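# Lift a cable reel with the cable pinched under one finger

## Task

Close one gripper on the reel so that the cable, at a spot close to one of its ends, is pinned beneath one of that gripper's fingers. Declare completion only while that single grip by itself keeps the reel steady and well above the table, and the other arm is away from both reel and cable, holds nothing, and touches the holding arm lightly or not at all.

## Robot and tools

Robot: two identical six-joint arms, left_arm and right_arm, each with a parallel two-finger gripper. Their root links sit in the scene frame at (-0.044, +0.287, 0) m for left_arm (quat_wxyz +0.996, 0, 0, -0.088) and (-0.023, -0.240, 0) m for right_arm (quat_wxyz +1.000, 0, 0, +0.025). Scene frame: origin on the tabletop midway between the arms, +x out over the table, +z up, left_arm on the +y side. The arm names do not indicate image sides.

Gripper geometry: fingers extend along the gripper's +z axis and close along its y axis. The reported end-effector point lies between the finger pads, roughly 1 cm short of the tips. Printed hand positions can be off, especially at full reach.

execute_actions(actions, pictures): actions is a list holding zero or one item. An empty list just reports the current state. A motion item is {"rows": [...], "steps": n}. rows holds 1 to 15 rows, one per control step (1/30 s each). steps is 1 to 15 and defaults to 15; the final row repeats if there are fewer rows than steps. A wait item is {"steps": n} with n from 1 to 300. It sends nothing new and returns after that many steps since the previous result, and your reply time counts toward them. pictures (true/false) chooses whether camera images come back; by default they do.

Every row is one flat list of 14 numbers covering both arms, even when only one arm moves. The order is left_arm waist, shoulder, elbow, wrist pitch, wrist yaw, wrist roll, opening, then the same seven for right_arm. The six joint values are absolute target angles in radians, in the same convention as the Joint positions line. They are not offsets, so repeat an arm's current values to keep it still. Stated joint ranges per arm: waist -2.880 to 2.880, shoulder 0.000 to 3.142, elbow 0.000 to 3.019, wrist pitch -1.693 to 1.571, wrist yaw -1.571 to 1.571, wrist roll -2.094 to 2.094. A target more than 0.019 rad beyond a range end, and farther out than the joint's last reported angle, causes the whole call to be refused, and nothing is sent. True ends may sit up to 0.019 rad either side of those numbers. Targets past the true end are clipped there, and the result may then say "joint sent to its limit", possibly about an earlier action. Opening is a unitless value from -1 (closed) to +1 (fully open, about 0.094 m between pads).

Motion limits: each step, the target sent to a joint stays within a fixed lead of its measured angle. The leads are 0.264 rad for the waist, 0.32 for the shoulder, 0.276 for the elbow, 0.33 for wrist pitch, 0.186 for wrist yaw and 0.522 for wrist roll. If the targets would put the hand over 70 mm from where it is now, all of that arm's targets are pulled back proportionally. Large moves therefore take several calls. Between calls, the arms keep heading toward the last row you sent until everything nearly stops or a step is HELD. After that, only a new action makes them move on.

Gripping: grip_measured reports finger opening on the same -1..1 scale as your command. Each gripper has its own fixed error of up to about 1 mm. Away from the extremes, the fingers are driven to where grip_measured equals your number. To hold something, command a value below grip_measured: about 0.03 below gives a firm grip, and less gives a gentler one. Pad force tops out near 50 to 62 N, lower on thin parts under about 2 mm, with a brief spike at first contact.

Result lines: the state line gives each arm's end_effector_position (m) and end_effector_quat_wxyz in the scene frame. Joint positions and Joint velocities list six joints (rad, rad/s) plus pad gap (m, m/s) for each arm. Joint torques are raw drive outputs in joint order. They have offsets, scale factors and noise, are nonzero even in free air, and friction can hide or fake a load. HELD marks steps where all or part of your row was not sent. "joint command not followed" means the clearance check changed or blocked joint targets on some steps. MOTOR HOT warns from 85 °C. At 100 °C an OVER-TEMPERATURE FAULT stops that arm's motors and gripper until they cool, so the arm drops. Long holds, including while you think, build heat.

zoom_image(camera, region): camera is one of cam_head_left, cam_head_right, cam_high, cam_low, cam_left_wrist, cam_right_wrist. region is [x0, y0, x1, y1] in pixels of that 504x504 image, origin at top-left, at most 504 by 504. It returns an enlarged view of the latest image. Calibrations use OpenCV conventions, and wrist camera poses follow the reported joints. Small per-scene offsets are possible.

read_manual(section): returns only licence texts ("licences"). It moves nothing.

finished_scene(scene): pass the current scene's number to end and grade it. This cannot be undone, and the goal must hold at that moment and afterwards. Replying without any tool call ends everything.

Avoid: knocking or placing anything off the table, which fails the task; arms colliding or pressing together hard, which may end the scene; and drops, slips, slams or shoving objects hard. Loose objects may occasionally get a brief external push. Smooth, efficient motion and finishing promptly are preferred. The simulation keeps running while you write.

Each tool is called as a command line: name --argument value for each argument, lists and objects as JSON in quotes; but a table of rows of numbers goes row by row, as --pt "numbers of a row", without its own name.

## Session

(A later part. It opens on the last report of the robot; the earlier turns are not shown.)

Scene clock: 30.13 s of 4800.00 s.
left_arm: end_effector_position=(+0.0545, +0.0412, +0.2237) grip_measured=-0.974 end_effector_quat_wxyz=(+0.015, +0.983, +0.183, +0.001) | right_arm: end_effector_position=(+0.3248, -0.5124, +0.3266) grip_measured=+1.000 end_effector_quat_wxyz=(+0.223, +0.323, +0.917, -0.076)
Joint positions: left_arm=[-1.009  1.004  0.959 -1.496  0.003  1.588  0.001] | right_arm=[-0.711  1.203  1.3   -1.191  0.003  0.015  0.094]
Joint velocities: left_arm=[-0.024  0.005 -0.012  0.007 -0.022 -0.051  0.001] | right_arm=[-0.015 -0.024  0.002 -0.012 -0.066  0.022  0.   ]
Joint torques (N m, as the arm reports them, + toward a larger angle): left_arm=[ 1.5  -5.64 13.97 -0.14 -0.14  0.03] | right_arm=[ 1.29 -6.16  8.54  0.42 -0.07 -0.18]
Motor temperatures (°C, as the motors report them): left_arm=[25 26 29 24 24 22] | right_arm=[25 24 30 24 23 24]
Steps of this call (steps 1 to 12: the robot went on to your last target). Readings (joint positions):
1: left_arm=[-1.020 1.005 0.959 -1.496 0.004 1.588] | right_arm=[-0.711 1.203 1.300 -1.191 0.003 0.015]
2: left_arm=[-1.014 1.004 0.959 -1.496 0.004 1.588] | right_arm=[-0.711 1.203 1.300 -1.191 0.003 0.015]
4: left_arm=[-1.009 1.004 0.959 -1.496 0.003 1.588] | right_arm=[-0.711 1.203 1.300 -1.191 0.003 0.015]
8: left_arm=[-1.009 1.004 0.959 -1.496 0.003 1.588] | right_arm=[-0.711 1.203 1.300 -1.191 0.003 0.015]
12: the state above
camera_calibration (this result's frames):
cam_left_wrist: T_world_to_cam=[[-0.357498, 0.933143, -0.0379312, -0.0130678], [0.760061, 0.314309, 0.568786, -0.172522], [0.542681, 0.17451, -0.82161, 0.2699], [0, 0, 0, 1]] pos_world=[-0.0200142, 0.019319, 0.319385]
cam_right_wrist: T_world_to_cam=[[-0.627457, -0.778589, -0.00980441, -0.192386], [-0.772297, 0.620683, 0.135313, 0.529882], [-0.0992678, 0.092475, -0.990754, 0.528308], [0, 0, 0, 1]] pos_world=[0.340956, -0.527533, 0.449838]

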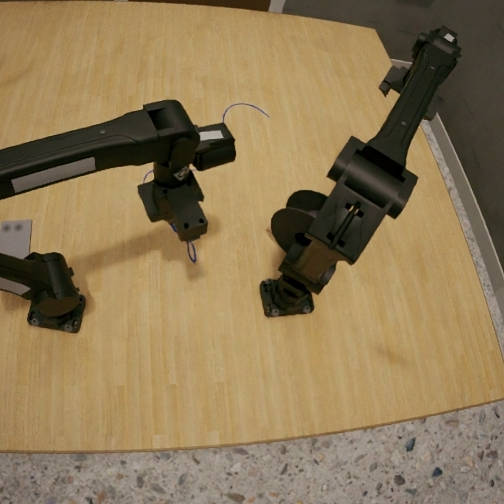

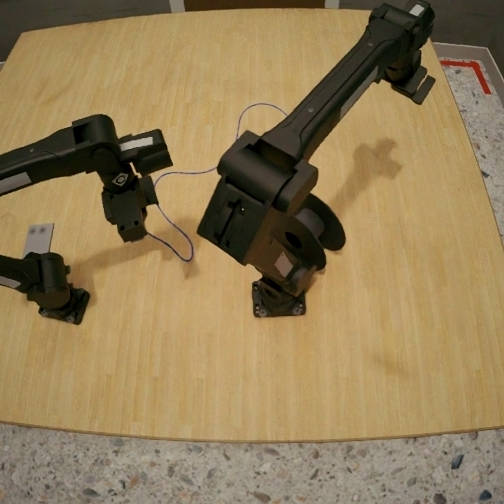

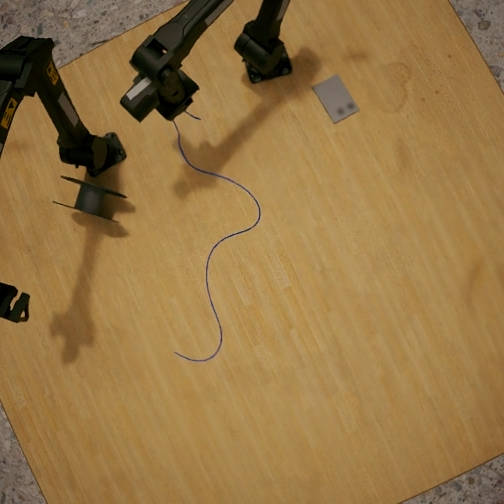

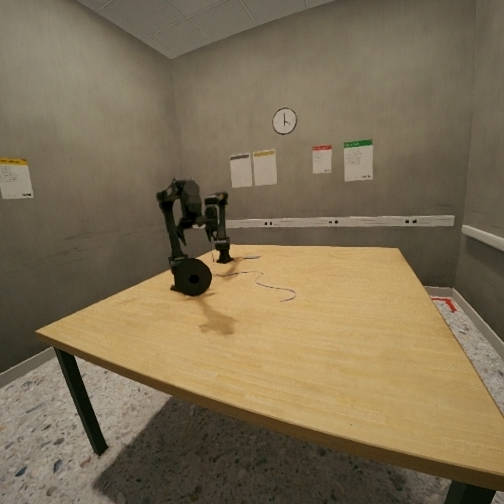

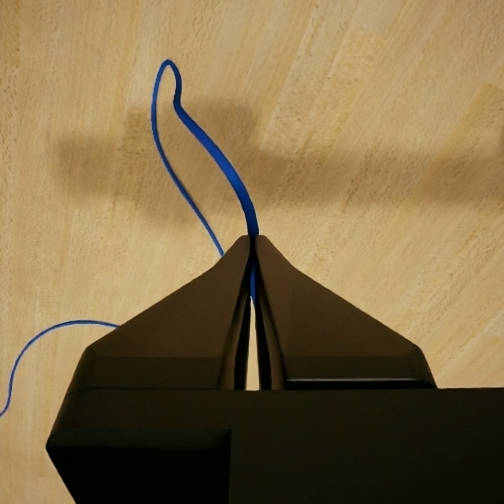

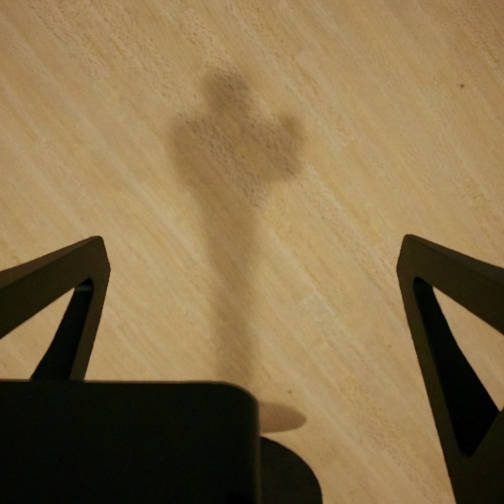

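execute_actions --actions '[{"rows":[[-0.45,1.0,1.0,-1.5,0,1.6,-1,-0.7,0.62,0.9,-1.68,0,-0.76,1]],"steps":15}]' --pictures false

execute_actions --actions '[{"rows":[[-0.45,1.0,1.0,-1.5,0,1.6,-1,0.045,0.62,0.87,-1.68,0,-0.76,1]],"steps":15}]' --pictures false

execute_actions --actions '[{"steps":15}]'

Scene clock: 33.10 s of 4800.00 s.
left_arm: end_effector_position=(+0.1724, +0.1345, +0.2237) grip_measured=-0.974 end_effector_quat_wxyz=(+0.013, +0.892, +0.452, +0.008) | right_arm: end_effector_position=(+0.0980, -0.3359, +0.2783) grip_measured=+1.000 end_effector_quat_wxyz=(+0.093, +0.009, +0.993, -0.073)
Joint positions: left_arm=[-0.437  1.004  0.959 -1.496 -0.003  1.589  0.001] | right_arm=[-0.711  0.56   0.902 -1.676  0.003 -0.644  0.094]
Joint velocities: left_arm=[-0.132 -0.015 -0.007 -0.007  0.037  0.022 -0.   ] | right_arm=[-0.015 -0.562  0.012 -0.09   0.022 -0.667  0.   ]
Joint torques (N m, as the arm reports them, + toward a larger angle): left_arm=[ 0.57 -6.01 13.94 -0.22  0.12  0.  ] | right_arm=[ 1.78  7.1   7.59  0.41 -0.13 -0.14]
Motor temperatures (°C, as the motors report them): left_arm=[25 26 30 24 24 22] | right_arm=[25 24 30 24 23 24]
Steps of this call (steps 1 to 30: the robot went on to your last target; steps 31 to 74: nothing new was sent; steps 75 to 89: all 15 steps of this action). Readings (joint positions):
75: left_arm=[-0.987 1.004 0.959 -1.496 0.010 1.589] | right_arm=[-0.711 1.194 1.288 -1.206 0.003 -0.019]
76: left_arm=[-0.934 1.004 0.959 -1.496 0.010 1.589] | right_arm=[-0.711 1.173 1.258 -1.240 0.003 -0.059]
78: left_arm=[-0.778 1.004 0.959 -1.496 0.009 1.589] | right_arm=[-0.711 1.107 1.173 -1.323 0.003 -0.138]
82: left_arm=[-0.457 1.004 0.959 -1.496 -0.003 1.589] | right_arm=[-0.711 0.928 1.004 -1.501 0.003 -0.321]
89: the state above

Scene clock: 33.60 s of 4800.00 s.
left_arm: end_effector_position=(+0.1718, +0.1336, +0.2237) grip_measured=-0.974 end_effector_quat_wxyz=(+0.013, +0.893, +0.451, +0.008) | right_arm: end_effector_position=(+0.1347, -0.2227, +0.2555) grip_measured=+1.000 end_effector_quat_wxyz=(+0.064, -0.413, +0.908, -0.020)
Joint positions: left_arm=[-0.441  1.004  0.959 -1.496 -0.003  1.589  0.001] | right_arm=[ 0.061  0.628  0.869 -1.678 -0.001 -0.742  0.094]
Joint velocities: left_arm=[-0.015 -0.015 -0.007 -0.002  0.007 -0.11   0.001] | right_arm=[-0.015 -0.044  0.002 -0.022  0.007 -0.037  0.   ]
Joint torques (N m, as the arm reports them, + toward a larger angle): left_arm=[ 0.25 -6.08 13.84 -0.17  0.13  0.03] | right_arm=[-0.23  0.34  7.89 -0.02  0.02 -0.16]
Motor temperatures (°C, as the motors report them): left_arm=[25 26 30 24 24 22] | right_arm=[25 24 30 24 23 24]
Steps of this call (steps 1 to 15: all 15 steps of this action). Readings (joint positions):
1: left_arm=[-0.440 1.004 0.959 -1.496 -0.003 1.589] | right_arm=[-0.685 0.550 0.899 -1.678 0.007 -0.662]
2: left_arm=[-0.441 1.004 0.959 -1.496 -0.003 1.589] | right_arm=[-0.615 0.550 0.896 -1.678 0.007 -0.678]
4: left_arm=[-0.441 1.004 0.959 -1.496 -0.003 1.589] | right_arm=[-0.433 0.573 0.886 -1.678 0.005 -0.701]
8: left_arm=[-0.441 1.004 0.959 -1.496 -0.003 1.589] | right_arm=[-0.051 0.626 0.871 -1.678 0.002 -0.727]
15: the state above

Scene clock: 34.10 s of 4800.00 s.
left_arm: end_effector_position=(+0.1718, +0.1336, +0.2237) grip_measured=-0.974 end_effector_quat_wxyz=(+0.013, +0.893, +0.451, +0.008) | right_arm: end_effector_position=(+0.1346, -0.2228, +0.2556) grip_measured=+1.000 end_effector_quat_wxyz=(+0.064, -0.414, +0.908, -0.020)
Joint positions: left_arm=[-0.441  1.004  0.959 -1.496 -0.003  1.589  0.001] | right_arm=[ 0.061  0.627  0.869 -1.678 -0.001 -0.745  0.094]
Joint velocities: left_arm=[-0.015 -0.005 -0.002 -0.007 -0.051  0.007 -0.002] | right_arm=[-0.015 -0.015 -0.007 -0.007  0.007 -0.022  0.   ]
Joint torques (N m, as the arm reports them, + toward a larger angle): left_arm=[ 0.06 -6.07 13.8  -0.18  0.17 -0.01] | right_arm=[-0.97  0.61  7.77 -0.08  0.03 -0.2 ]
Motor temperatures (°C, as the motors report them): left_arm=[25 26 30 24 24 22] | right_arm=[25 24 30 24 23 24]
Steps of this call (steps 1 to 15: the robot went on to your last target). Readings (joint positions):
1: left_arm=[-0.441 1.004 0.959 -1.496 -0.003 1.589] | right_arm=[0.061 0.627 0.869 -1.678 -0.001 -0.743]
2: left_arm=[-0.441 1.004 0.959 -1.496 -0.003 1.589] | right_arm=[0.061 0.627 0.869 -1.678 -0.001 -0.743]
4: left_arm=[-0.441 1.004 0.959 -1.496 -0.003 1.589] | right_arm=[0.061 0.627 0.869 -1.678 -0.001 -0.744]
8: left_arm=[-0.441 1.004 0.959 -1.496 -0.003 1.589] | right_arm=[0.061 0.627 0.869 -1.678 -0.001 -0.745]
15: the state above
All arms were judged still, so your last target was given up. Only a new action makes them travel on or press farther. Fingers that are still opening or closing keep moving.
camera_calibration (this result's frames):
cam_left_wrist: T_world_to_cam=[[-0.802651, 0.595249, -0.0378085, 0.0641903], [0.47024, 0.670533, 0.573812, -0.289629], [0.366913, 0.442792, -0.818114, 0.183703], [0, 0, 0, 1]] pos_world=[0.120315, 0.0746541, 0.318909]
cam_right_wrist: T_world_to_cam=[[0.746588, -0.65977, 0.0855023, -0.269737], [-0.608879, -0.62583, 0.487446, -0.176941], [-0.268092, -0.415982, -0.868957, 0.290652], [0, 0, 0, 1]] pos_world=[0.171568, -0.167793, 0.361876]

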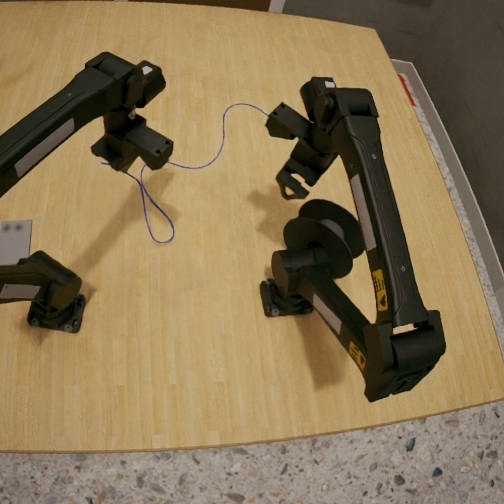

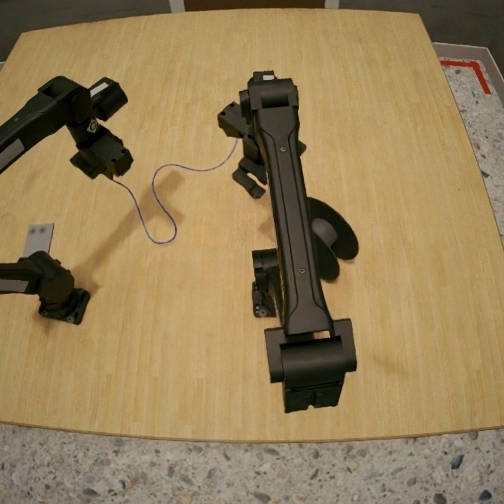

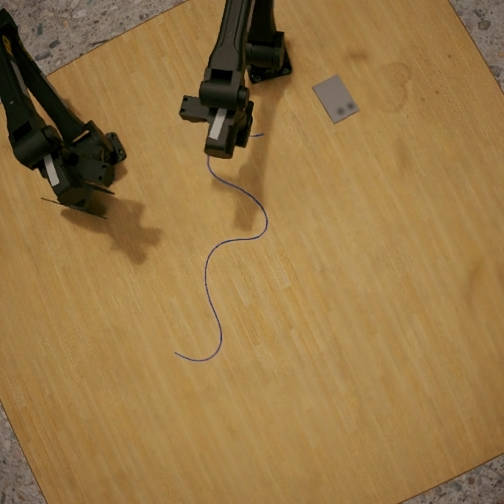

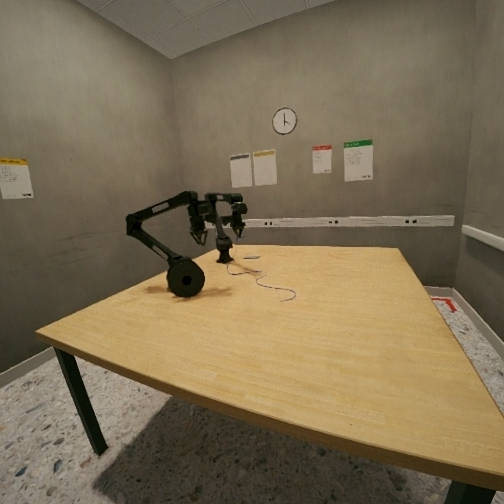

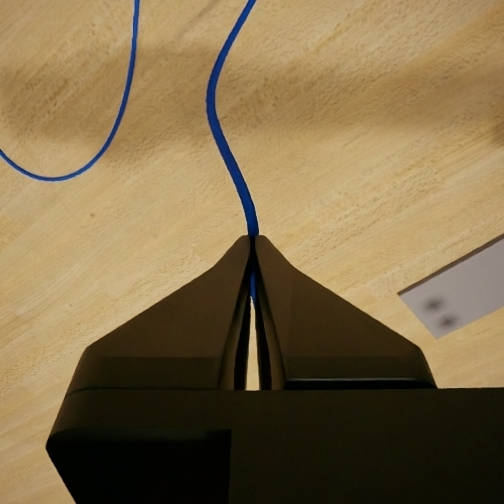

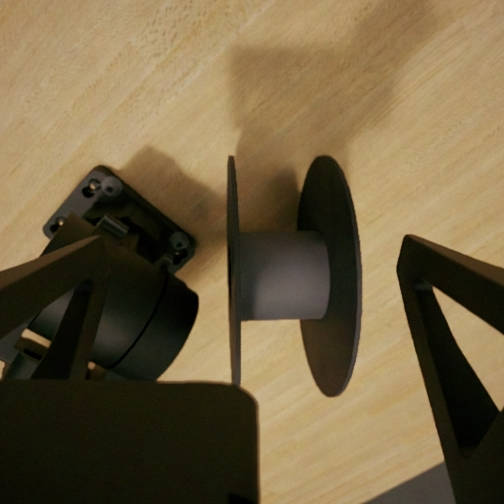

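execute_actions --actions '[{"rows":[[-0.45,1.0,1.0,-1.5,0,1.6,-1,-0.69,0.55,0.84,-1.69,0,-1.5,1]],"steps":15}]' --pictures false

execute_actions --actions '[{"steps":10}]'

Scene clock: 36.23 s of 4800.00 s.
left_arm: end_effector_position=(+0.1718, +0.1336, +0.2237) grip_measured=-0.974 end_effector_quat_wxyz=(+0.013, +0.893, +0.451, +0.008) | right_arm: end_effector_position=(+0.0905, -0.3286, +0.2549) grip_measured=+1.000 end_effector_quat_wxyz=(+0.046, -0.386, +0.918, -0.082)
Joint positions: left_arm=[-0.441  1.004  0.959 -1.496 -0.003  1.589  0.001] | right_arm=[-0.706  0.544  0.841 -1.679  0.001 -1.453  0.094]
Joint velocities: left_arm=[-0.005 -0.015 -0.007 -0.012 -0.037  0.037 -0.001] | right_arm=[-0.005 -0.005  0.002 -0.012 -0.007 -0.242  0.   ]
Joint torques (N m, as the arm reports them, + toward a larger angle): left_arm=[ 0.08 -6.09 13.89 -0.19  0.16  0.  ] | right_arm=[ 1.6   2.38  7.73 -0.36 -0.08 -0.15]
Motor temperatures (°C, as the motors report them): left_arm=[25 25 30 24 24 22] | right_arm=[25 24 30 24 23 24]
Steps of this call (steps 1 to 49: nothing new was sent; steps 50 to 64: all 15 steps of this action). Readings (joint positions):
50: left_arm=[-0.441 1.004 0.959 -1.496 -0.003 1.589] | right_arm=[0.034 0.623 0.866 -1.678 -0.007 -0.831]
51: left_arm=[-0.441 1.004 0.959 -1.496 -0.003 1.589] | right_arm=[-0.036 0.611 0.859 -1.678 -0.007 -0.931]
53: left_arm=[-0.441 1.004 0.959 -1.496 -0.003 1.589] | right_arm=[-0.219 0.580 0.844 -1.678 -0.004 -1.120]
57: left_arm=[-0.441 1.004 0.959 -1.496 -0.003 1.589] | right_arm=[-0.600 0.544 0.841 -1.679 -0.001 -1.336]
64: the state above

Scene clock: 36.57 s of 4800.00 s.
left_arm: end_effector_position=(+0.1718, +0.1336, +0.2237) grip_measured=-0.974 end_effector_quat_wxyz=(+0.013, +0.893, +0.451, +0.008) | right_arm: end_effector_position=(+0.0905, -0.3286, +0.2549) grip_measured=+1.000 end_effector_quat_wxyz=(+0.045, -0.399, +0.912, -0.083)
Joint positions: left_arm=[-0.441  1.004  0.959 -1.496 -0.003  1.589  0.001] | right_arm=[-0.706  0.544  0.841 -1.679  0.001 -1.482  0.094]
Joint velocities: left_arm=[-0.005 -0.005  0.012 -0.007 -0.022  0.007 -0.001] | right_arm=[-0.005 -0.005 -0.007 -0.007 -0.022 -0.051  0.   ]
Joint torques (N m, as the arm reports them, + toward a larger angle): left_arm=[-0.01 -6.11 13.93 -0.21  0.17  0.  ] | right_arm=[ 1.62  2.44  7.54 -0.32 -0.11 -0.17]
Motor temperatures (°C, as the motors report them): left_arm=[25 25 30 24 24 22] | right_arm=[25 24 30 24 23 24]
Steps of this call (steps 1 to 10: the robot went on to your last target). Readings (joint positions):
1: left_arm=[-0.441 1.004 0.959 -1.496 -0.003 1.589] | right_arm=[-0.706 0.544 0.841 -1.679 0.001 -1.460]
2: left_arm=[-0.441 1.004 0.959 -1.496 -0.003 1.589] | right_arm=[-0.706 0.544 0.841 -1.679 0.001 -1.465]
4: left_arm=[-0.441 1.004 0.959 -1.496 -0.003 1.589] | right_arm=[-0.706 0.544 0.841 -1.679 0.001 -1.472]
8: left_arm=[-0.441 1.004 0.959 -1.496 -0.003 1.589] | right_arm=[-0.706 0.544 0.841 -1.679 0.001 -1.480]
10: the state above
camera_calibration (this result's frames):
cam_left_wrist: T_world_to_cam=[[-0.802651, 0.595249, -0.0378085, 0.0641903], [0.47024, 0.670533, 0.573812, -0.289629], [0.366913, 0.442792, -0.818114, 0.183703], [0, 0, 0, 1]] pos_world=[0.120315, 0.0746541, 0.318909]
cam_right_wrist: T_world_to_cam=[[0.71858, -0.670916, 0.183069, -0.332575], [-0.640108, -0.535173, 0.551227, -0.253248], [-0.271853, -0.513285, -0.814024, 0.188575], [0, 0, 0, 1]] pos_world=[0.12814, -0.261869, 0.353986]

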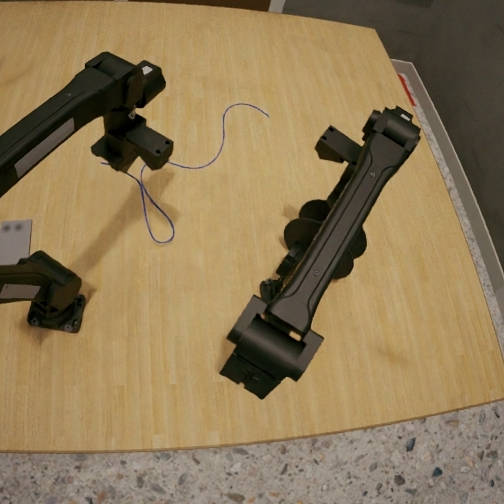

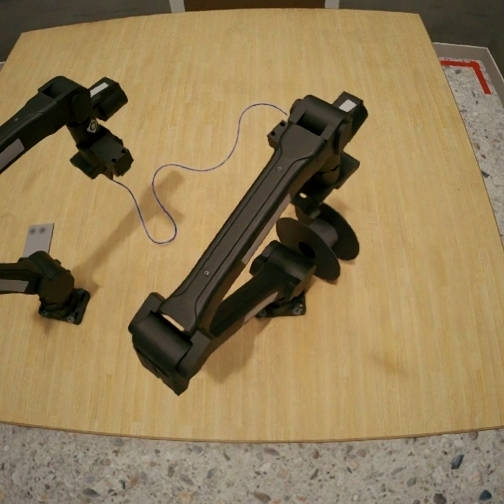

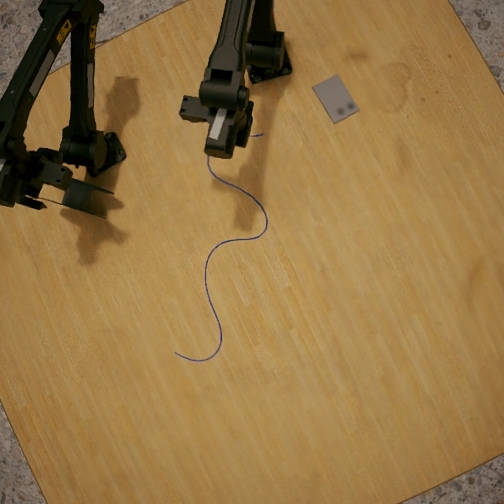

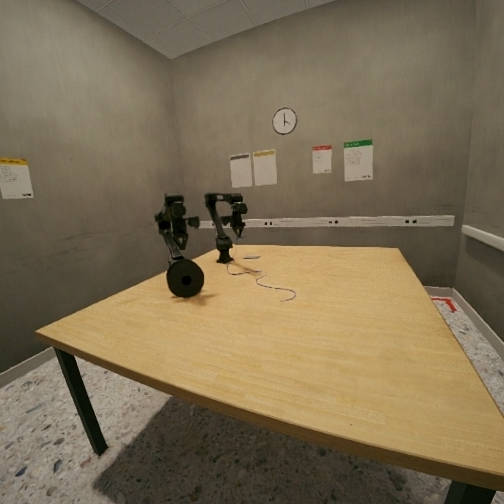

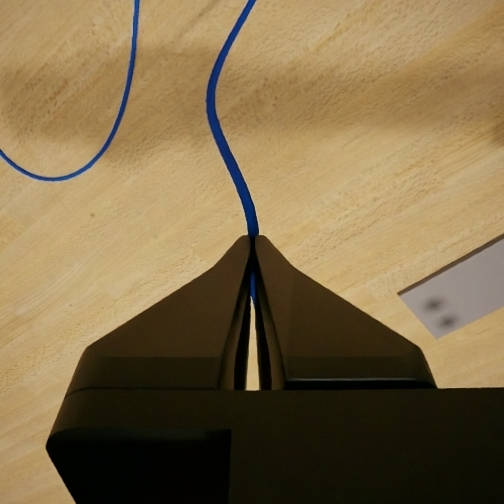

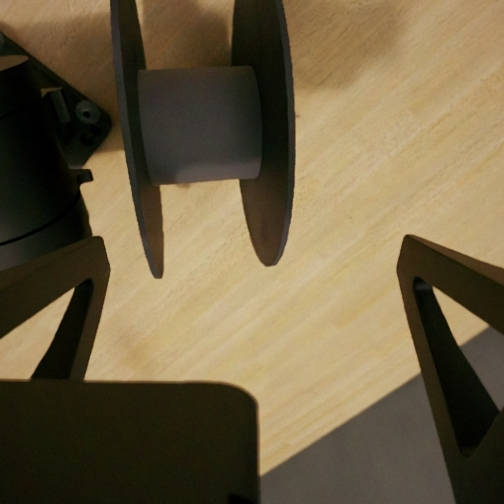

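execute_actions --actions '[{"rows":[[-0.45,1.0,1.0,-1.5,0,1.6,-1,-0.735,0.78,0.87,-1.66,0,-1.5,1]],"steps":12}]' --pictures false

execute_actions --actions '[{"rows":[[-0.45,1.0,1.0,-1.5,0,1.6,-1,-0.735,0.78,0.675,-1.474,0,-1.5,1]],"steps":15}]'

Scene clock: 38.83 s of 4800.00 s.
left_arm: end_effector_position=(+0.1718, +0.1336, +0.2237) grip_measured=-0.974 end_effector_quat_wxyz=(+0.013, +0.893, +0.451, +0.008) | right_arm: end_effector_position=(+0.1160, -0.3515, +0.2203) grip_measured=+1.000 end_effector_quat_wxyz=(-0.013, -0.397, +0.918, +0.024)
Joint positions: left_arm=[-0.441  1.004  0.959 -1.496 -0.003  1.589  0.001] | right_arm=[-0.72   0.811  0.847 -1.662  0.001 -1.486  0.094]
Joint velocities: left_arm=[-0.005 -0.005  0.022 -0.017 -0.081 -0.081 -0.001] | right_arm=[-0.015 -0.317 -0.012 -0.007 -0.051 -0.066  0.   ]
Joint torques (N m, as the arm reports them, + toward a larger angle): left_arm=[ 0.12 -5.83 13.96 -0.11  0.15  0.01] | right_arm=[-0.27 -1.99  8.97 -0.35 -0.03 -0.15]
Motor temperatures (°C, as the motors report them): left_arm=[25 25 31 24 24 22] | right_arm=[25 24 30 24 23 24]
Steps of this call (steps 1 to 30: the robot went on to your last target; steps 31 to 56: nothing new was sent; steps 57 to 68: all 12 steps of this action). Readings (joint positions):
57: left_arm=[-0.441 1.004 0.959 -1.496 -0.003 1.589] | right_arm=[-0.707 0.560 0.841 -1.680 0.001 -1.486]
58: left_arm=[-0.441 1.004 0.959 -1.496 -0.003 1.589] | right_arm=[-0.711 0.594 0.846 -1.680 0.001 -1.486]
60: left_arm=[-0.441 1.004 0.959 -1.496 -0.003 1.589] | right_arm=[-0.717 0.695 0.847 -1.676 0.001 -1.486]
64: left_arm=[-0.441 1.004 0.959 -1.496 -0.003 1.589] | right_arm=[-0.720 0.830 0.847 -1.663 0.001 -1.486]
68: the state above

Scene clock: 39.33 s of 4800.00 s.
left_arm: end_effector_position=(+0.1718, +0.1336, +0.2237) grip_measured=-0.974 end_effector_quat_wxyz=(+0.013, +0.893, +0.451, +0.008) | right_arm: end_effector_position=(+0.1095, -0.3462, +0.1521) grip_measured=+1.000 end_effector_quat_wxyz=(-0.010, -0.397, +0.918, +0.017)
Joint positions: left_arm=[-0.441  1.004  0.959 -1.496 -0.003  1.589  0.001] | right_arm=[-0.72   0.781  0.656 -1.485  0.001 -1.487  0.094]
Joint velocities: left_arm=[-0.015 -0.005  0.002  0.002  0.11  -0.066  0.   ] | right_arm=[-0.015 -0.015 -0.012 -0.007  0.051 -0.007  0.   ]
Joint torques (N m, as the arm reports them, + toward a larger angle): left_arm=[ 0.3  -5.88 13.91 -0.14  0.14  0.  ] | right_arm=[ 0.13 -0.14  8.69 -0.07 -0.12 -0.16]
Motor temperatures (°C, as the motors report them): left_arm=[25 25 31 24 24 22] | right_arm=[25 24 30 24 23 24]
Steps of this call (steps 1 to 15: all 15 steps of this action). Readings (joint positions):
1: left_arm=[-0.441 1.004 0.959 -1.496 -0.003 1.589] | right_arm=[-0.720 0.796 0.827 -1.625 0.001 -1.487]
2: left_arm=[-0.441 1.004 0.959 -1.496 -0.003 1.589] | right_arm=[-0.720 0.778 0.790 -1.565 0.001 -1.487]
4: left_arm=[-0.441 1.004 0.959 -1.496 -0.003 1.589] | right_arm=[-0.720 0.764 0.709 -1.509 0.001 -1.487]
8: left_arm=[-0.441 1.004 0.959 -1.496 -0.003 1.589] | right_arm=[-0.720 0.780 0.656 -1.494 0.001 -1.487]
15: the state above
camera_calibration (this result's frames):
cam_left_wrist: T_world_to_cam=[[-0.802651, 0.595249, -0.0378085, 0.0641903], [0.47024, 0.670533, 0.573812, -0.289629], [0.366913, 0.442792, -0.818114, 0.183703], [0, 0, 0, 1]] pos_world=[0.120315, 0.0746541, 0.318909]
cam_right_wrist: T_world_to_cam=[[0.725026, -0.687351, -0.0434292, -0.311127], [-0.543234, -0.609493, 0.57742, -0.234207], [-0.42336, -0.395052, -0.815291, 0.158741], [0, 0, 0, 1]] pos_world=[0.16555, -0.29389, 0.251144]

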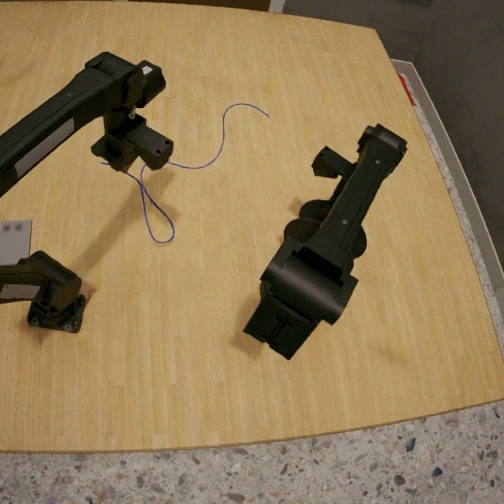

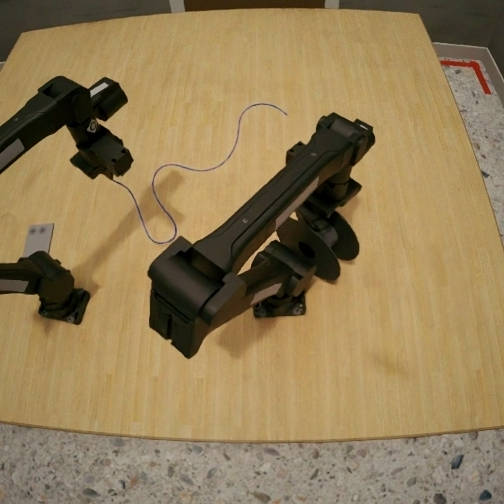

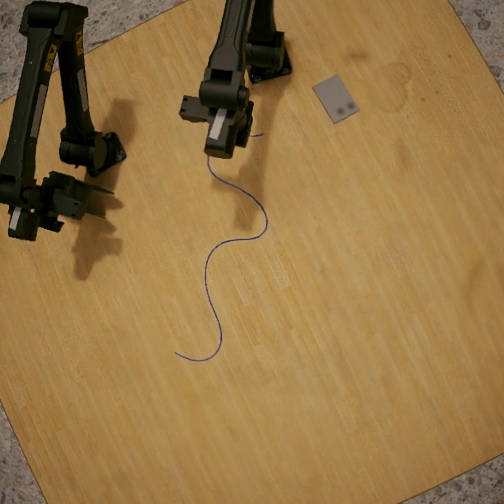

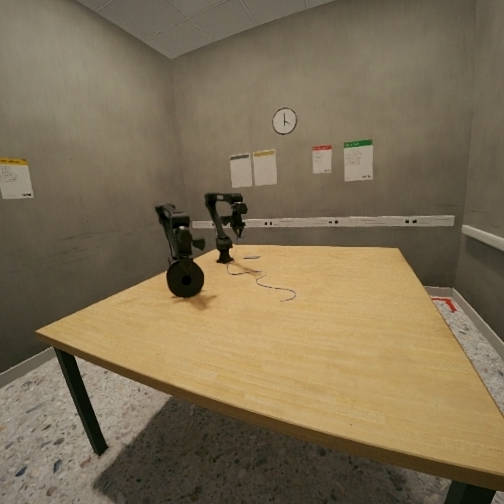

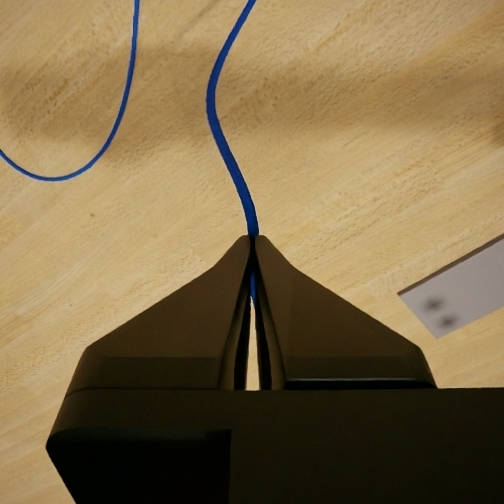

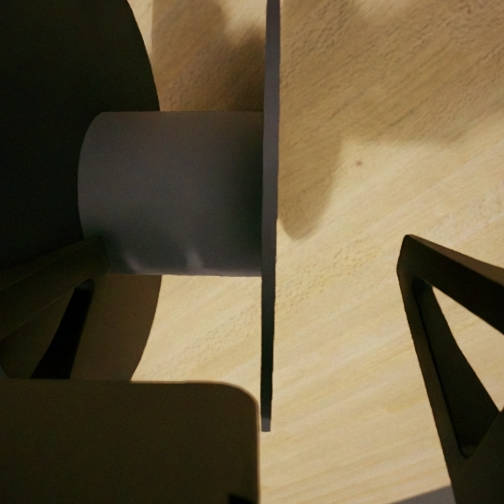

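execute_actions --actions '[{"rows":[[-0.45,1.0,1.0,-1.5,0,1.6,-1,-0.735,0.78,0.675,-1.474,0,-1.5,-1]],"steps":10}]' --pictures false

execute_actions --actions '[{"rows":[[-0.1,1.0,1.0,-1.5,0,1.6,-1,-0.72,0.8,0.8,-1.6,0,-1.5,-1],[-0.1,1.0,1.0,-1.5,0,1.6,-1,-0.72,0.8,0.8,-1.6,0,-1.5,-1],[-0.1,1.0,1.0,-1.5,0,1.6,-1,-0.72,0.8,0.8,-1.6,0,-1.5,-1],[-0.1,1.0,1.0,-1.5,0,1.6,-1,-0.72,0.8,0.8,-1.6,0,-1.5,-1],[-0.1,1.0,1.0,-1.5,0,1.6,-1,-0.72,0.8,0.8,-1.6,0,-1.5,-1],[-0.1,1.0,1.0,-1.5,0,1.6,-1,-0.72,0.85,0.85,-1.57,0,-1.5,-1],[-0.1,1.0,1.0,-1.5,0,1.6,-1,-0.72,1.18,1.03,-1.42,0,-1.0,-1]],"steps":15}]' --pictures false

execute_actions --actions '[{"rows":[[-0.1,1.0,1.0,-1.5,0,1.6,-1,0.2,1.18,1.03,-1.42,0,0,-1]],"steps":15}]' --pictures false

execute_actions --actions '[{"steps":12}]'

Scene clock: 46.17 s of 4800.00 s.
left_arm: end_effector_position=(+0.1718, +0.1336, +0.2237) grip_measured=-0.974 end_effector_quat_wxyz=(+0.013, +0.893, +0.451, +0.008) | right_arm: end_effector_position=(+0.1106, -0.3469, +0.1520) grip_measured=-0.952 end_effector_quat_wxyz=(-0.008, -0.397, +0.918, +0.015)
Joint positions: left_arm=[-0.441  1.004  0.959 -1.496 -0.003  1.589  0.001] | right_arm=[-0.721  0.781  0.656 -1.48  -0.    -1.488  0.002]
Joint velocities: left_arm=[-0.005  0.005 -0.007 -0.002 -0.022  0.007  0.   ] | right_arm=[-0.024  0.005 -0.022  0.046  0.037  0.007  0.   ]
Joint torques (N m, as the arm reports them, + toward a larger angle): left_arm=[ 0.06 -5.79 13.89 -0.14  0.13  0.  ] | right_arm=[-0.56  0.12  8.83 -0.22 -0.03 -0.18]
Motor temperatures (°C, as the motors report them): left_arm=[25 25 32 24 24 22] | right_arm=[25 24 30 24 23 24]
Steps of this call (steps 1 to 15: the robot went on to your last target; steps 16 to 195: nothing new was sent; steps 196 to 205: all 10 steps of this action). Readings (joint positions):
196: left_arm=[-0.441 1.004 0.959 -1.496 -0.003 1.589] | right_arm=[-0.720 0.781 0.656 -1.485 0.001 -1.487]
197: left_arm=[-0.441 1.004 0.959 -1.496 -0.003 1.589] | right_arm=[-0.720 0.781 0.656 -1.485 0.001 -1.487]
199: left_arm=[-0.441 1.004 0.959 -1.496 -0.003 1.589] | right_arm=[-0.720 0.781 0.656 -1.485 0.001 -1.487]
203: left_arm=[-0.441 1.004 0.959 -1.496 -0.003 1.589] | right_arm=[-0.720 0.781 0.656 -1.480 -0.000 -1.488]
205: the state above

Scene clock: 46.67 s of 4800.00 s.
left_arm: end_effector_position=(+0.2113, +0.2173, +0.2237) grip_measured=-0.973 end_effector_quat_wxyz=(+0.011, +0.800, +0.599, +0.011) | right_arm: end_effector_position=(+0.2137, -0.4289, +0.1776) grip_measured=-0.952 end_effector_quat_wxyz=(-0.024, -0.224, +0.974, +0.030)
Joint positions: left_arm=[-0.09   1.004  0.959 -1.496 -0.003  1.589  0.001] | right_arm=[-0.721  1.204  0.978 -1.421  0.    -1.124  0.002]
Joint velocities: left_arm=[ 0.015 -0.015 -0.002 -0.007 -0.037 -0.007 -0.001] | right_arm=[ 0.005  0.806  0.364  0.383 -0.051  0.769 -0.   ]
Joint torques (N m, as the arm reports them, + toward a larger angle): left_arm=[-0.03 -5.85 13.98 -0.12  0.16 -0.02] | right_arm=[ 0.68 -9.66  9.26 -1.69 -0.07  0.03]
Motor temperatures (°C, as the motors report them): left_arm=[25 25 32 24 24 22] | right_arm=[25 24 31 24 23 24]
Steps of this call (steps 1 to 15: all 15 steps of this action). Readings (joint positions):
1: left_arm=[-0.420 1.004 0.959 -1.496 0.006 1.589] | right_arm=[-0.721 0.783 0.664 -1.496 -0.000 -1.488]
2: left_arm=[-0.366 1.004 0.959 -1.496 0.007 1.589] | right_arm=[-0.721 0.789 0.678 -1.531 -0.000 -1.488]
4: left_arm=[-0.214 1.004 0.959 -1.496 0.005 1.589] | right_arm=[-0.721 0.796 0.708 -1.574 -0.000 -1.488]
8: left_arm=[-0.065 1.004 0.959 -1.496 -0.003 1.589] | right_arm=[-0.721 0.850 0.774 -1.558 0.000 -1.405]
15: the state above

Scene clock: 47.17 s of 4800.00 s.
left_arm: end_effector_position=(+0.2113, +0.2173, +0.2237) grip_measured=-0.973 end_effector_quat_wxyz=(+0.011, +0.800, +0.599, +0.011) | right_arm: end_effector_position=(+0.2753, -0.1587, +0.1767) grip_measured=-0.952 end_effector_quat_wxyz=(-0.033, -0.201, +0.979, +0.003)
Joint positions: left_arm=[-0.09   1.004  0.959 -1.496 -0.003  1.589  0.001] | right_arm=[ 0.212  1.216  0.985 -1.406 -0.009 -0.143  0.002]
Joint velocities: left_arm=[-0.015  0.005 -0.007 -0.007 -0.051  0.007 -0.001] | right_arm=[ 0.972 -0.063  0.002 -0.032 -0.125  0.828 -0.   ]
Joint torques (N m, as the arm reports them, + toward a larger angle): left_arm=[ 0.09 -6.15 13.87 -0.16  0.17 -0.01] | right_arm=[-4.41 -7.42 10.5  -1.08  0.49  0.09]
Motor temperatures (°C, as the motors report them): left_arm=[25 25 32 24 24 22] | right_arm=[25 24 31 24 23 24]
Steps of this call (steps 1 to 15: all 15 steps of this action). Readings (joint positions):
1: left_arm=[-0.090 1.004 0.959 -1.496 -0.003 1.589] | right_arm=[-0.703 1.225 0.985 -1.411 0.011 -1.050]
2: left_arm=[-0.090 1.004 0.959 -1.496 -0.003 1.589] | right_arm=[-0.666 1.235 0.985 -1.406 0.019 -0.973]
4: left_arm=[-0.090 1.004 0.959 -1.496 -0.003 1.589] | right_arm=[-0.550 1.238 0.985 -1.406 0.017 -0.820]
8: left_arm=[-0.090 1.004 0.959 -1.496 -0.003 1.589] | right_arm=[-0.265 1.224 0.985 -1.406 0.009 -0.513]
15: the state above

Scene clock: 47.57 s of 4800.00 s.
left_arm: end_effector_position=(+0.2113, +0.2173, +0.2237) grip_measured=-0.973 end_effector_quat_wxyz=(+0.011, +0.800, +0.599, +0.011) | right_arm: end_effector_position=(+0.2746, -0.1611, +0.1812) grip_measured=-0.952 end_effector_quat_wxyz=(-0.026, -0.142, +0.990, -0.003)
Joint positions: left_arm=[-0.09   1.004  0.959 -1.496 -0.003  1.589  0.001] | right_arm=[ 0.211  1.2    0.985 -1.408  0.    -0.023  0.002]
Joint velocities: left_arm=[-0.005 -0.005  0.007 -0.012  0.051 -0.037  0.   ] | right_arm=[-0.015  0.005 -0.012 -0.002  0.022  0.066  0.   ]
Joint torques (N m, as the arm reports them, + toward a larger angle): left_arm=[ 0.08 -6.03 13.88 -0.09  0.16  0.02] | right_arm=[ 0.55 -6.44 10.43 -0.71  0.11  0.09]
Motor temperatures (°C, as the motors report them): left_arm=[25 25 32 24 24 22] | right_arm=[25 24 31 24 23 24]
Steps of this call (steps 1 to 12: the robot went on to your last target). Readings (joint positions):
1: left_arm=[-0.090 1.004 0.959 -1.496 -0.003 1.589] | right_arm=[0.235 1.214 0.985 -1.407 -0.011 -0.118]
2: left_arm=[-0.090 1.004 0.959 -1.496 -0.003 1.589] | right_arm=[0.241 1.211 0.985 -1.407 -0.011 -0.098]
4: left_arm=[-0.090 1.004 0.959 -1.496 -0.003 1.589] | right_arm=[0.233 1.206 0.985 -1.408 -0.005 -0.068]
8: left_arm=[-0.090 1.004 0.959 -1.496 -0.003 1.589] | right_arm=[0.212 1.200 0.985 -1.408 0.000 -0.036]
12: the state above
camera_calibration (this result's frames):
cam_left_wrist: T_world_to_cam=[[-0.958261, 0.283384, -0.0377992, 0.1468], [0.211283, 0.791031, 0.574134, -0.335833], [0.192601, 0.542184, -0.817888, 0.147351], [0, 0, 0, 1]] pos_world=[0.183249, 0.144162, 0.318879]
cam_right_wrist: T_world_to_cam=[[0.275753, -0.961215, -0.00501178, -0.230049], [-0.756111, -0.220127, 0.616311, 0.0656727], [-0.593511, -0.16616, -0.787487, 0.404047], [0, 0, 0, 1]] pos_world=[0.352899, -0.139533, 0.276554]

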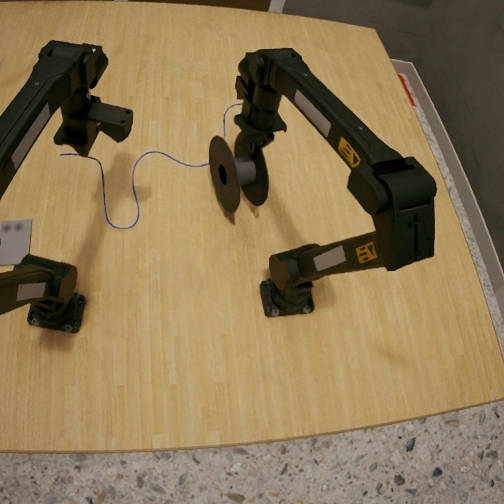

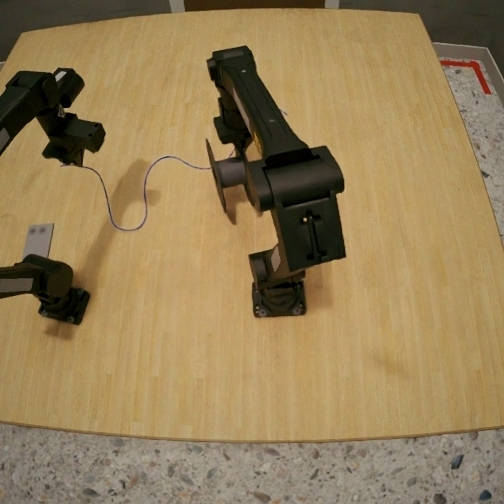

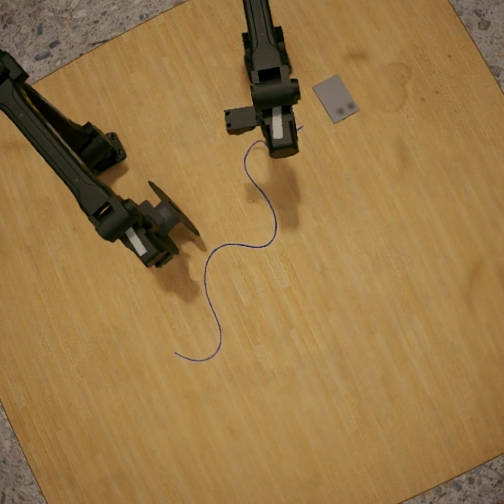

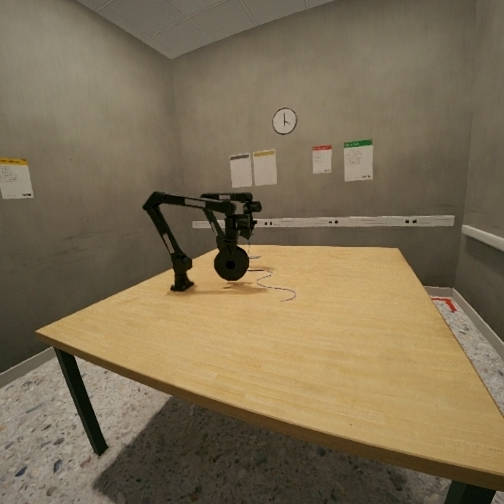

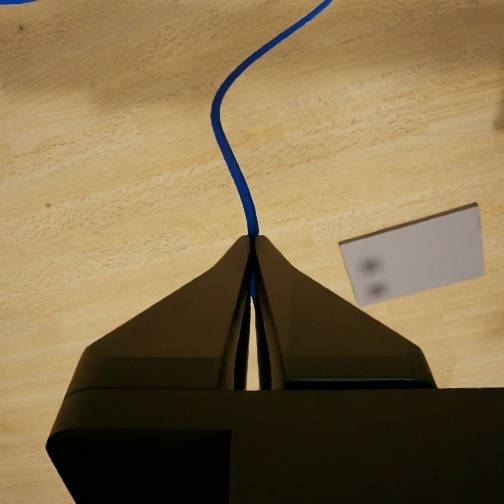

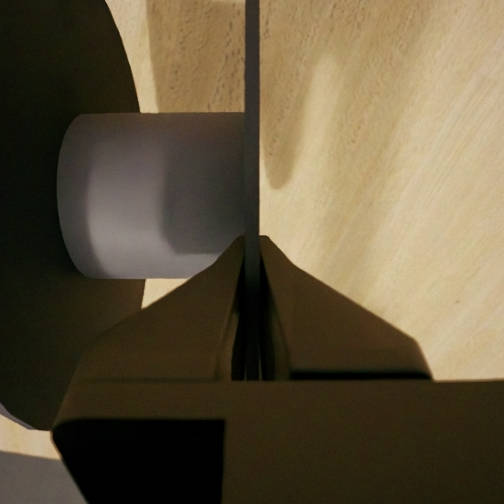

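execute_actions --actions '[{"rows":[[-0.1,1.0,1.0,-1.5,0,1.6,-1,0.2,1.225,0.96,-1.31,0,0,-1]],"steps":15}]' --pictures false

Scene clock: 48.87 s of 4800.00 s.
left_arm: end_effector_position=(+0.2113, +0.2173, +0.2237) grip_measured=-0.973 end_effector_quat_wxyz=(+0.011, +0.800, +0.599, +0.011) | right_arm: end_effector_position=(+0.2856, -0.1581, +0.1579) grip_measured=-0.952 end_effector_quat_wxyz=(-0.016, -0.137, +0.990, -0.002)
Joint positions: left_arm=[-0.09   1.004  0.959 -1.496 -0.003  1.589  0.001] | right_arm=[ 0.211  1.234  0.951 -1.319  0.    -0.014  0.002]
Joint velocities: left_arm=[ 0.005 -0.005  0.007 -0.017 -0.037  0.007  0.   ] | right_arm=[-0.015  0.005 -0.007  0.002 -0.037  0.022 -0.   ]
Joint torques (N m, as the arm reports them, + toward a larger angle): left_arm=[ 0.02 -6.21 14.01 -0.18  0.18  0.03] | right_arm=[-0.39 -6.73  8.04  0.07  0.05  0.04]
Motor temperatures (°C, as the motors report them): left_arm=[25 25 33 24 24 22] | right_arm=[25 24 31 24 23 24]
Steps of this call (steps 1 to 24: the robot went on to your last target; steps 25 to 39: all 15 steps of this action). Readings (joint positions):
25: left_arm=[-0.090 1.004 0.959 -1.496 -0.003 1.589] | right_arm=[0.211 1.201 0.980 -1.394 0.000 -0.015]
26: left_arm=[-0.090 1.004 0.959 -1.496 -0.003 1.589] | right_arm=[0.211 1.202 0.974 -1.367 0.000 -0.014]
28: left_arm=[-0.090 1.004 0.959 -1.496 -0.003 1.589] | right_arm=[0.211 1.212 0.962 -1.333 0.000 -0.014]
32: left_arm=[-0.090 1.004 0.959 -1.496 -0.003 1.589] | right_arm=[0.211 1.232 0.952 -1.320 0.000 -0.014]
39: the state above

execute_actions --actions '[{"rows":[[-0.1,1.0,1.0,-1.5,0,1.6,-1,0.2,1.235,0.945,-1.3,0,0,-1],[-0.1,1.0,1.0,-1.5,0,1.6,-1,0.2,1.235,0.945,-1.3,0,0,-1],[-0.1,1.0,1.0,-1.5,0,1.6,-1,0.2,1.235,0.945,-1.3,0,0,-1],[-0.1,1.0,1.0,-1.5,0,1.6,-1,0.2,1.235,0.945,-1.3,0,0,-1],[-0.1,1.0,1.0,-1.5,0,1.6,-1,0.2,1.235,0.945,-1.3,0,0,-1],[-0.1,1.0,1.0,-1.5,0,1.6,-1,0.2,1.235,0.945,-1.3,0,0,-0.8],[-0.1,1.0,1.0,-1.5,0,1.6,-1,0.2,1.235,0.945,-1.3,0,0,-0.3]],"steps":15}]' --pictures false

execute_actions --actions '[{"rows":[[-0.1,1.0,1.0,-1.5,0,1.6,-1,0.2,1.1,1.1,-1.5,0,0,0]],"steps":15}]'

Scene clock: 51.17 s of 4800.00 s.
left_arm: end_effector_position=(+0.2113, +0.2173, +0.2237) grip_measured=-0.973 end_effector_quat_wxyz=(+0.011, +0.800, +0.599, +0.011) | right_arm: end_effector_position=(+0.2842, -0.1585, +0.1540) grip_measured=-0.302 end_effector_quat_wxyz=(-0.017, -0.137, +0.990, -0.002)
Joint positions: left_arm=[-0.09   1.004  0.959 -1.496 -0.003  1.589  0.001] | right_arm=[ 0.211  1.234  0.94  -1.31   0.    -0.014  0.033]
Joint velocities: left_arm=[ 0.005 -0.015 -0.002  0.012 -0.037 -0.051 -0.001] | right_arm=[-0.015 -0.005  0.002  0.002 -0.007  0.007  0.   ]
Joint torques (N m, as the arm reports them, + toward a larger angle): left_arm=[-0.12 -6.02 13.89 -0.23  0.16  0.01] | right_arm=[-0.47 -5.38  7.49  0.04  0.06  0.07]
Motor temperatures (°C, as the motors report them): left_arm=[25 25 33 24 24 22] | right_arm=[25 24 31 24 23 24]
Steps of this call (steps 1 to 15: the robot went on to your last target; steps 16 to 54: nothing new was sent; steps 55 to 69: all 15 steps of this action). Readings (joint positions):
55: left_arm=[-0.090 1.004 0.959 -1.496 -0.003 1.589] | right_arm=[0.211 1.234 0.949 -1.317 0.000 -0.014]
56: left_arm=[-0.090 1.004 0.959 -1.496 -0.003 1.589] | right_arm=[0.211 1.234 0.948 -1.314 0.000 -0.014]
58: left_arm=[-0.090 1.004 0.959 -1.496 -0.003 1.589] | right_arm=[0.211 1.234 0.943 -1.311 0.000 -0.014]
62: left_arm=[-0.090 1.004 0.959 -1.496 -0.003 1.589] | right_arm=[0.211 1.234 0.940 -1.310 0.000 -0.014]
69: the state above

Scene clock: 51.67 s of 4800.00 s.
left_arm: end_effector_position=(+0.2113, +0.2173, +0.2237) grip_measured=-0.973 end_effector_quat_wxyz=(+0.011, +0.800, +0.599, +0.011) | right_arm: end_effector_position=(+0.2682, -0.1628, +0.2461) grip_measured=-0.001 end_effector_quat_wxyz=(+0.033, -0.137, +0.990, +0.004)
Joint positions: left_arm=[-0.09   1.004  0.959 -1.496 -0.003  1.589  0.001] | right_arm=[ 0.211  1.081  1.067 -1.491  0.    -0.014  0.047]
Joint velocities: left_arm=[-0.015 -0.005  0.002 -0.007 -0.022 -0.081 -0.001] | right_arm=[-0.005  0.083 -0.007 -0.002 -0.007 -0.081 -0.   ]
Joint torques (N m, as the arm reports them, + toward a larger angle): left_arm=[ 0.15 -6.02 13.86 -0.1   0.14  0.  ] | right_arm=[ 0.11 -2.69 10.12 -0.55  0.05  0.03]
Motor temperatures (°C, as the motors report them): left_arm=[25 25 33 24 24 22] | right_arm=[25 24 31 24 23 24]
Steps of this call (steps 1 to 15: all 15 steps of this action). Readings (joint positions):
1: left_arm=[-0.090 1.004 0.959 -1.496 -0.003 1.589] | right_arm=[0.211 1.231 0.946 -1.334 0.000 -0.014]
2: left_arm=[-0.090 1.004 0.959 -1.496 -0.003 1.589] | right_arm=[0.211 1.224 0.954 -1.374 0.000 -0.014]
4: left_arm=[-0.090 1.004 0.959 -1.496 -0.003 1.589] | right_arm=[0.211 1.190 0.977 -1.435 0.000 -0.014]
8: left_arm=[-0.090 1.004 0.959 -1.496 -0.003 1.589] | right_arm=[0.211 1.107 1.039 -1.484 0.000 -0.014]
15: the state above
camera_calibration (this result's frames):
cam_left_wrist: T_world_to_cam=[[-0.958261, 0.283384, -0.0377992, 0.1468], [0.211283, 0.791031, 0.574134, -0.335833], [0.192601, 0.542184, -0.817888, 0.147351], [0, 0, 0, 1]] pos_world=[0.183249, 0.144162, 0.318879]
cam_right_wrist: T_world_to_cam=[[0.267041, -0.963679, -0.0034306, -0.228055], [-0.823191, -0.229959, 0.51911, 0.0607656], [-0.501044, -0.1358, -0.854701, 0.447706], [0, 0, 0, 1]] pos_world=[0.335242, -0.144999, 0.350328]

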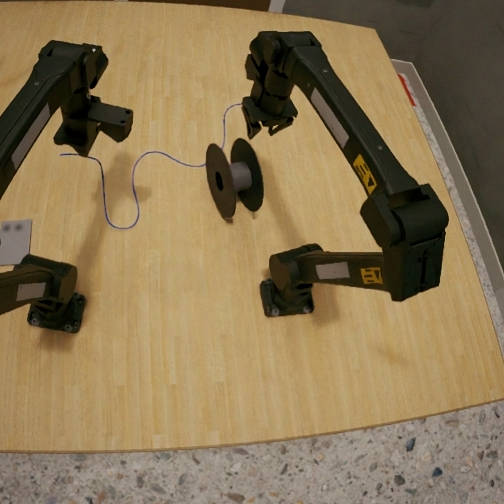

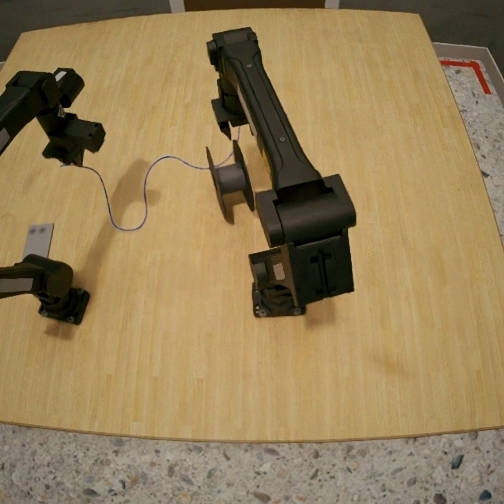

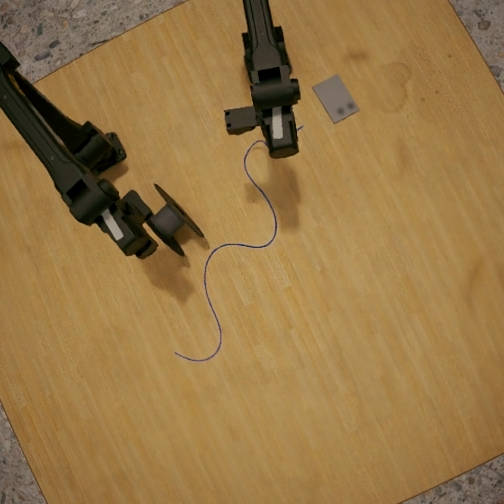

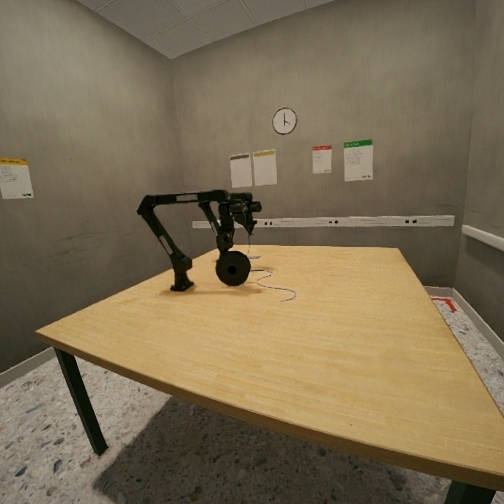

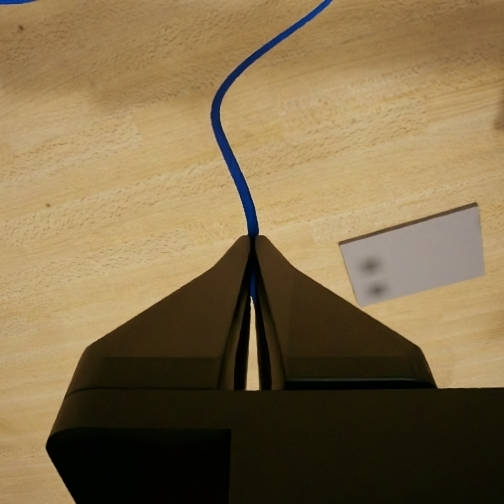

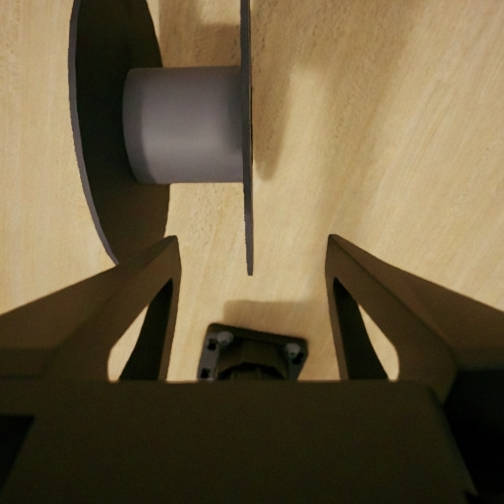

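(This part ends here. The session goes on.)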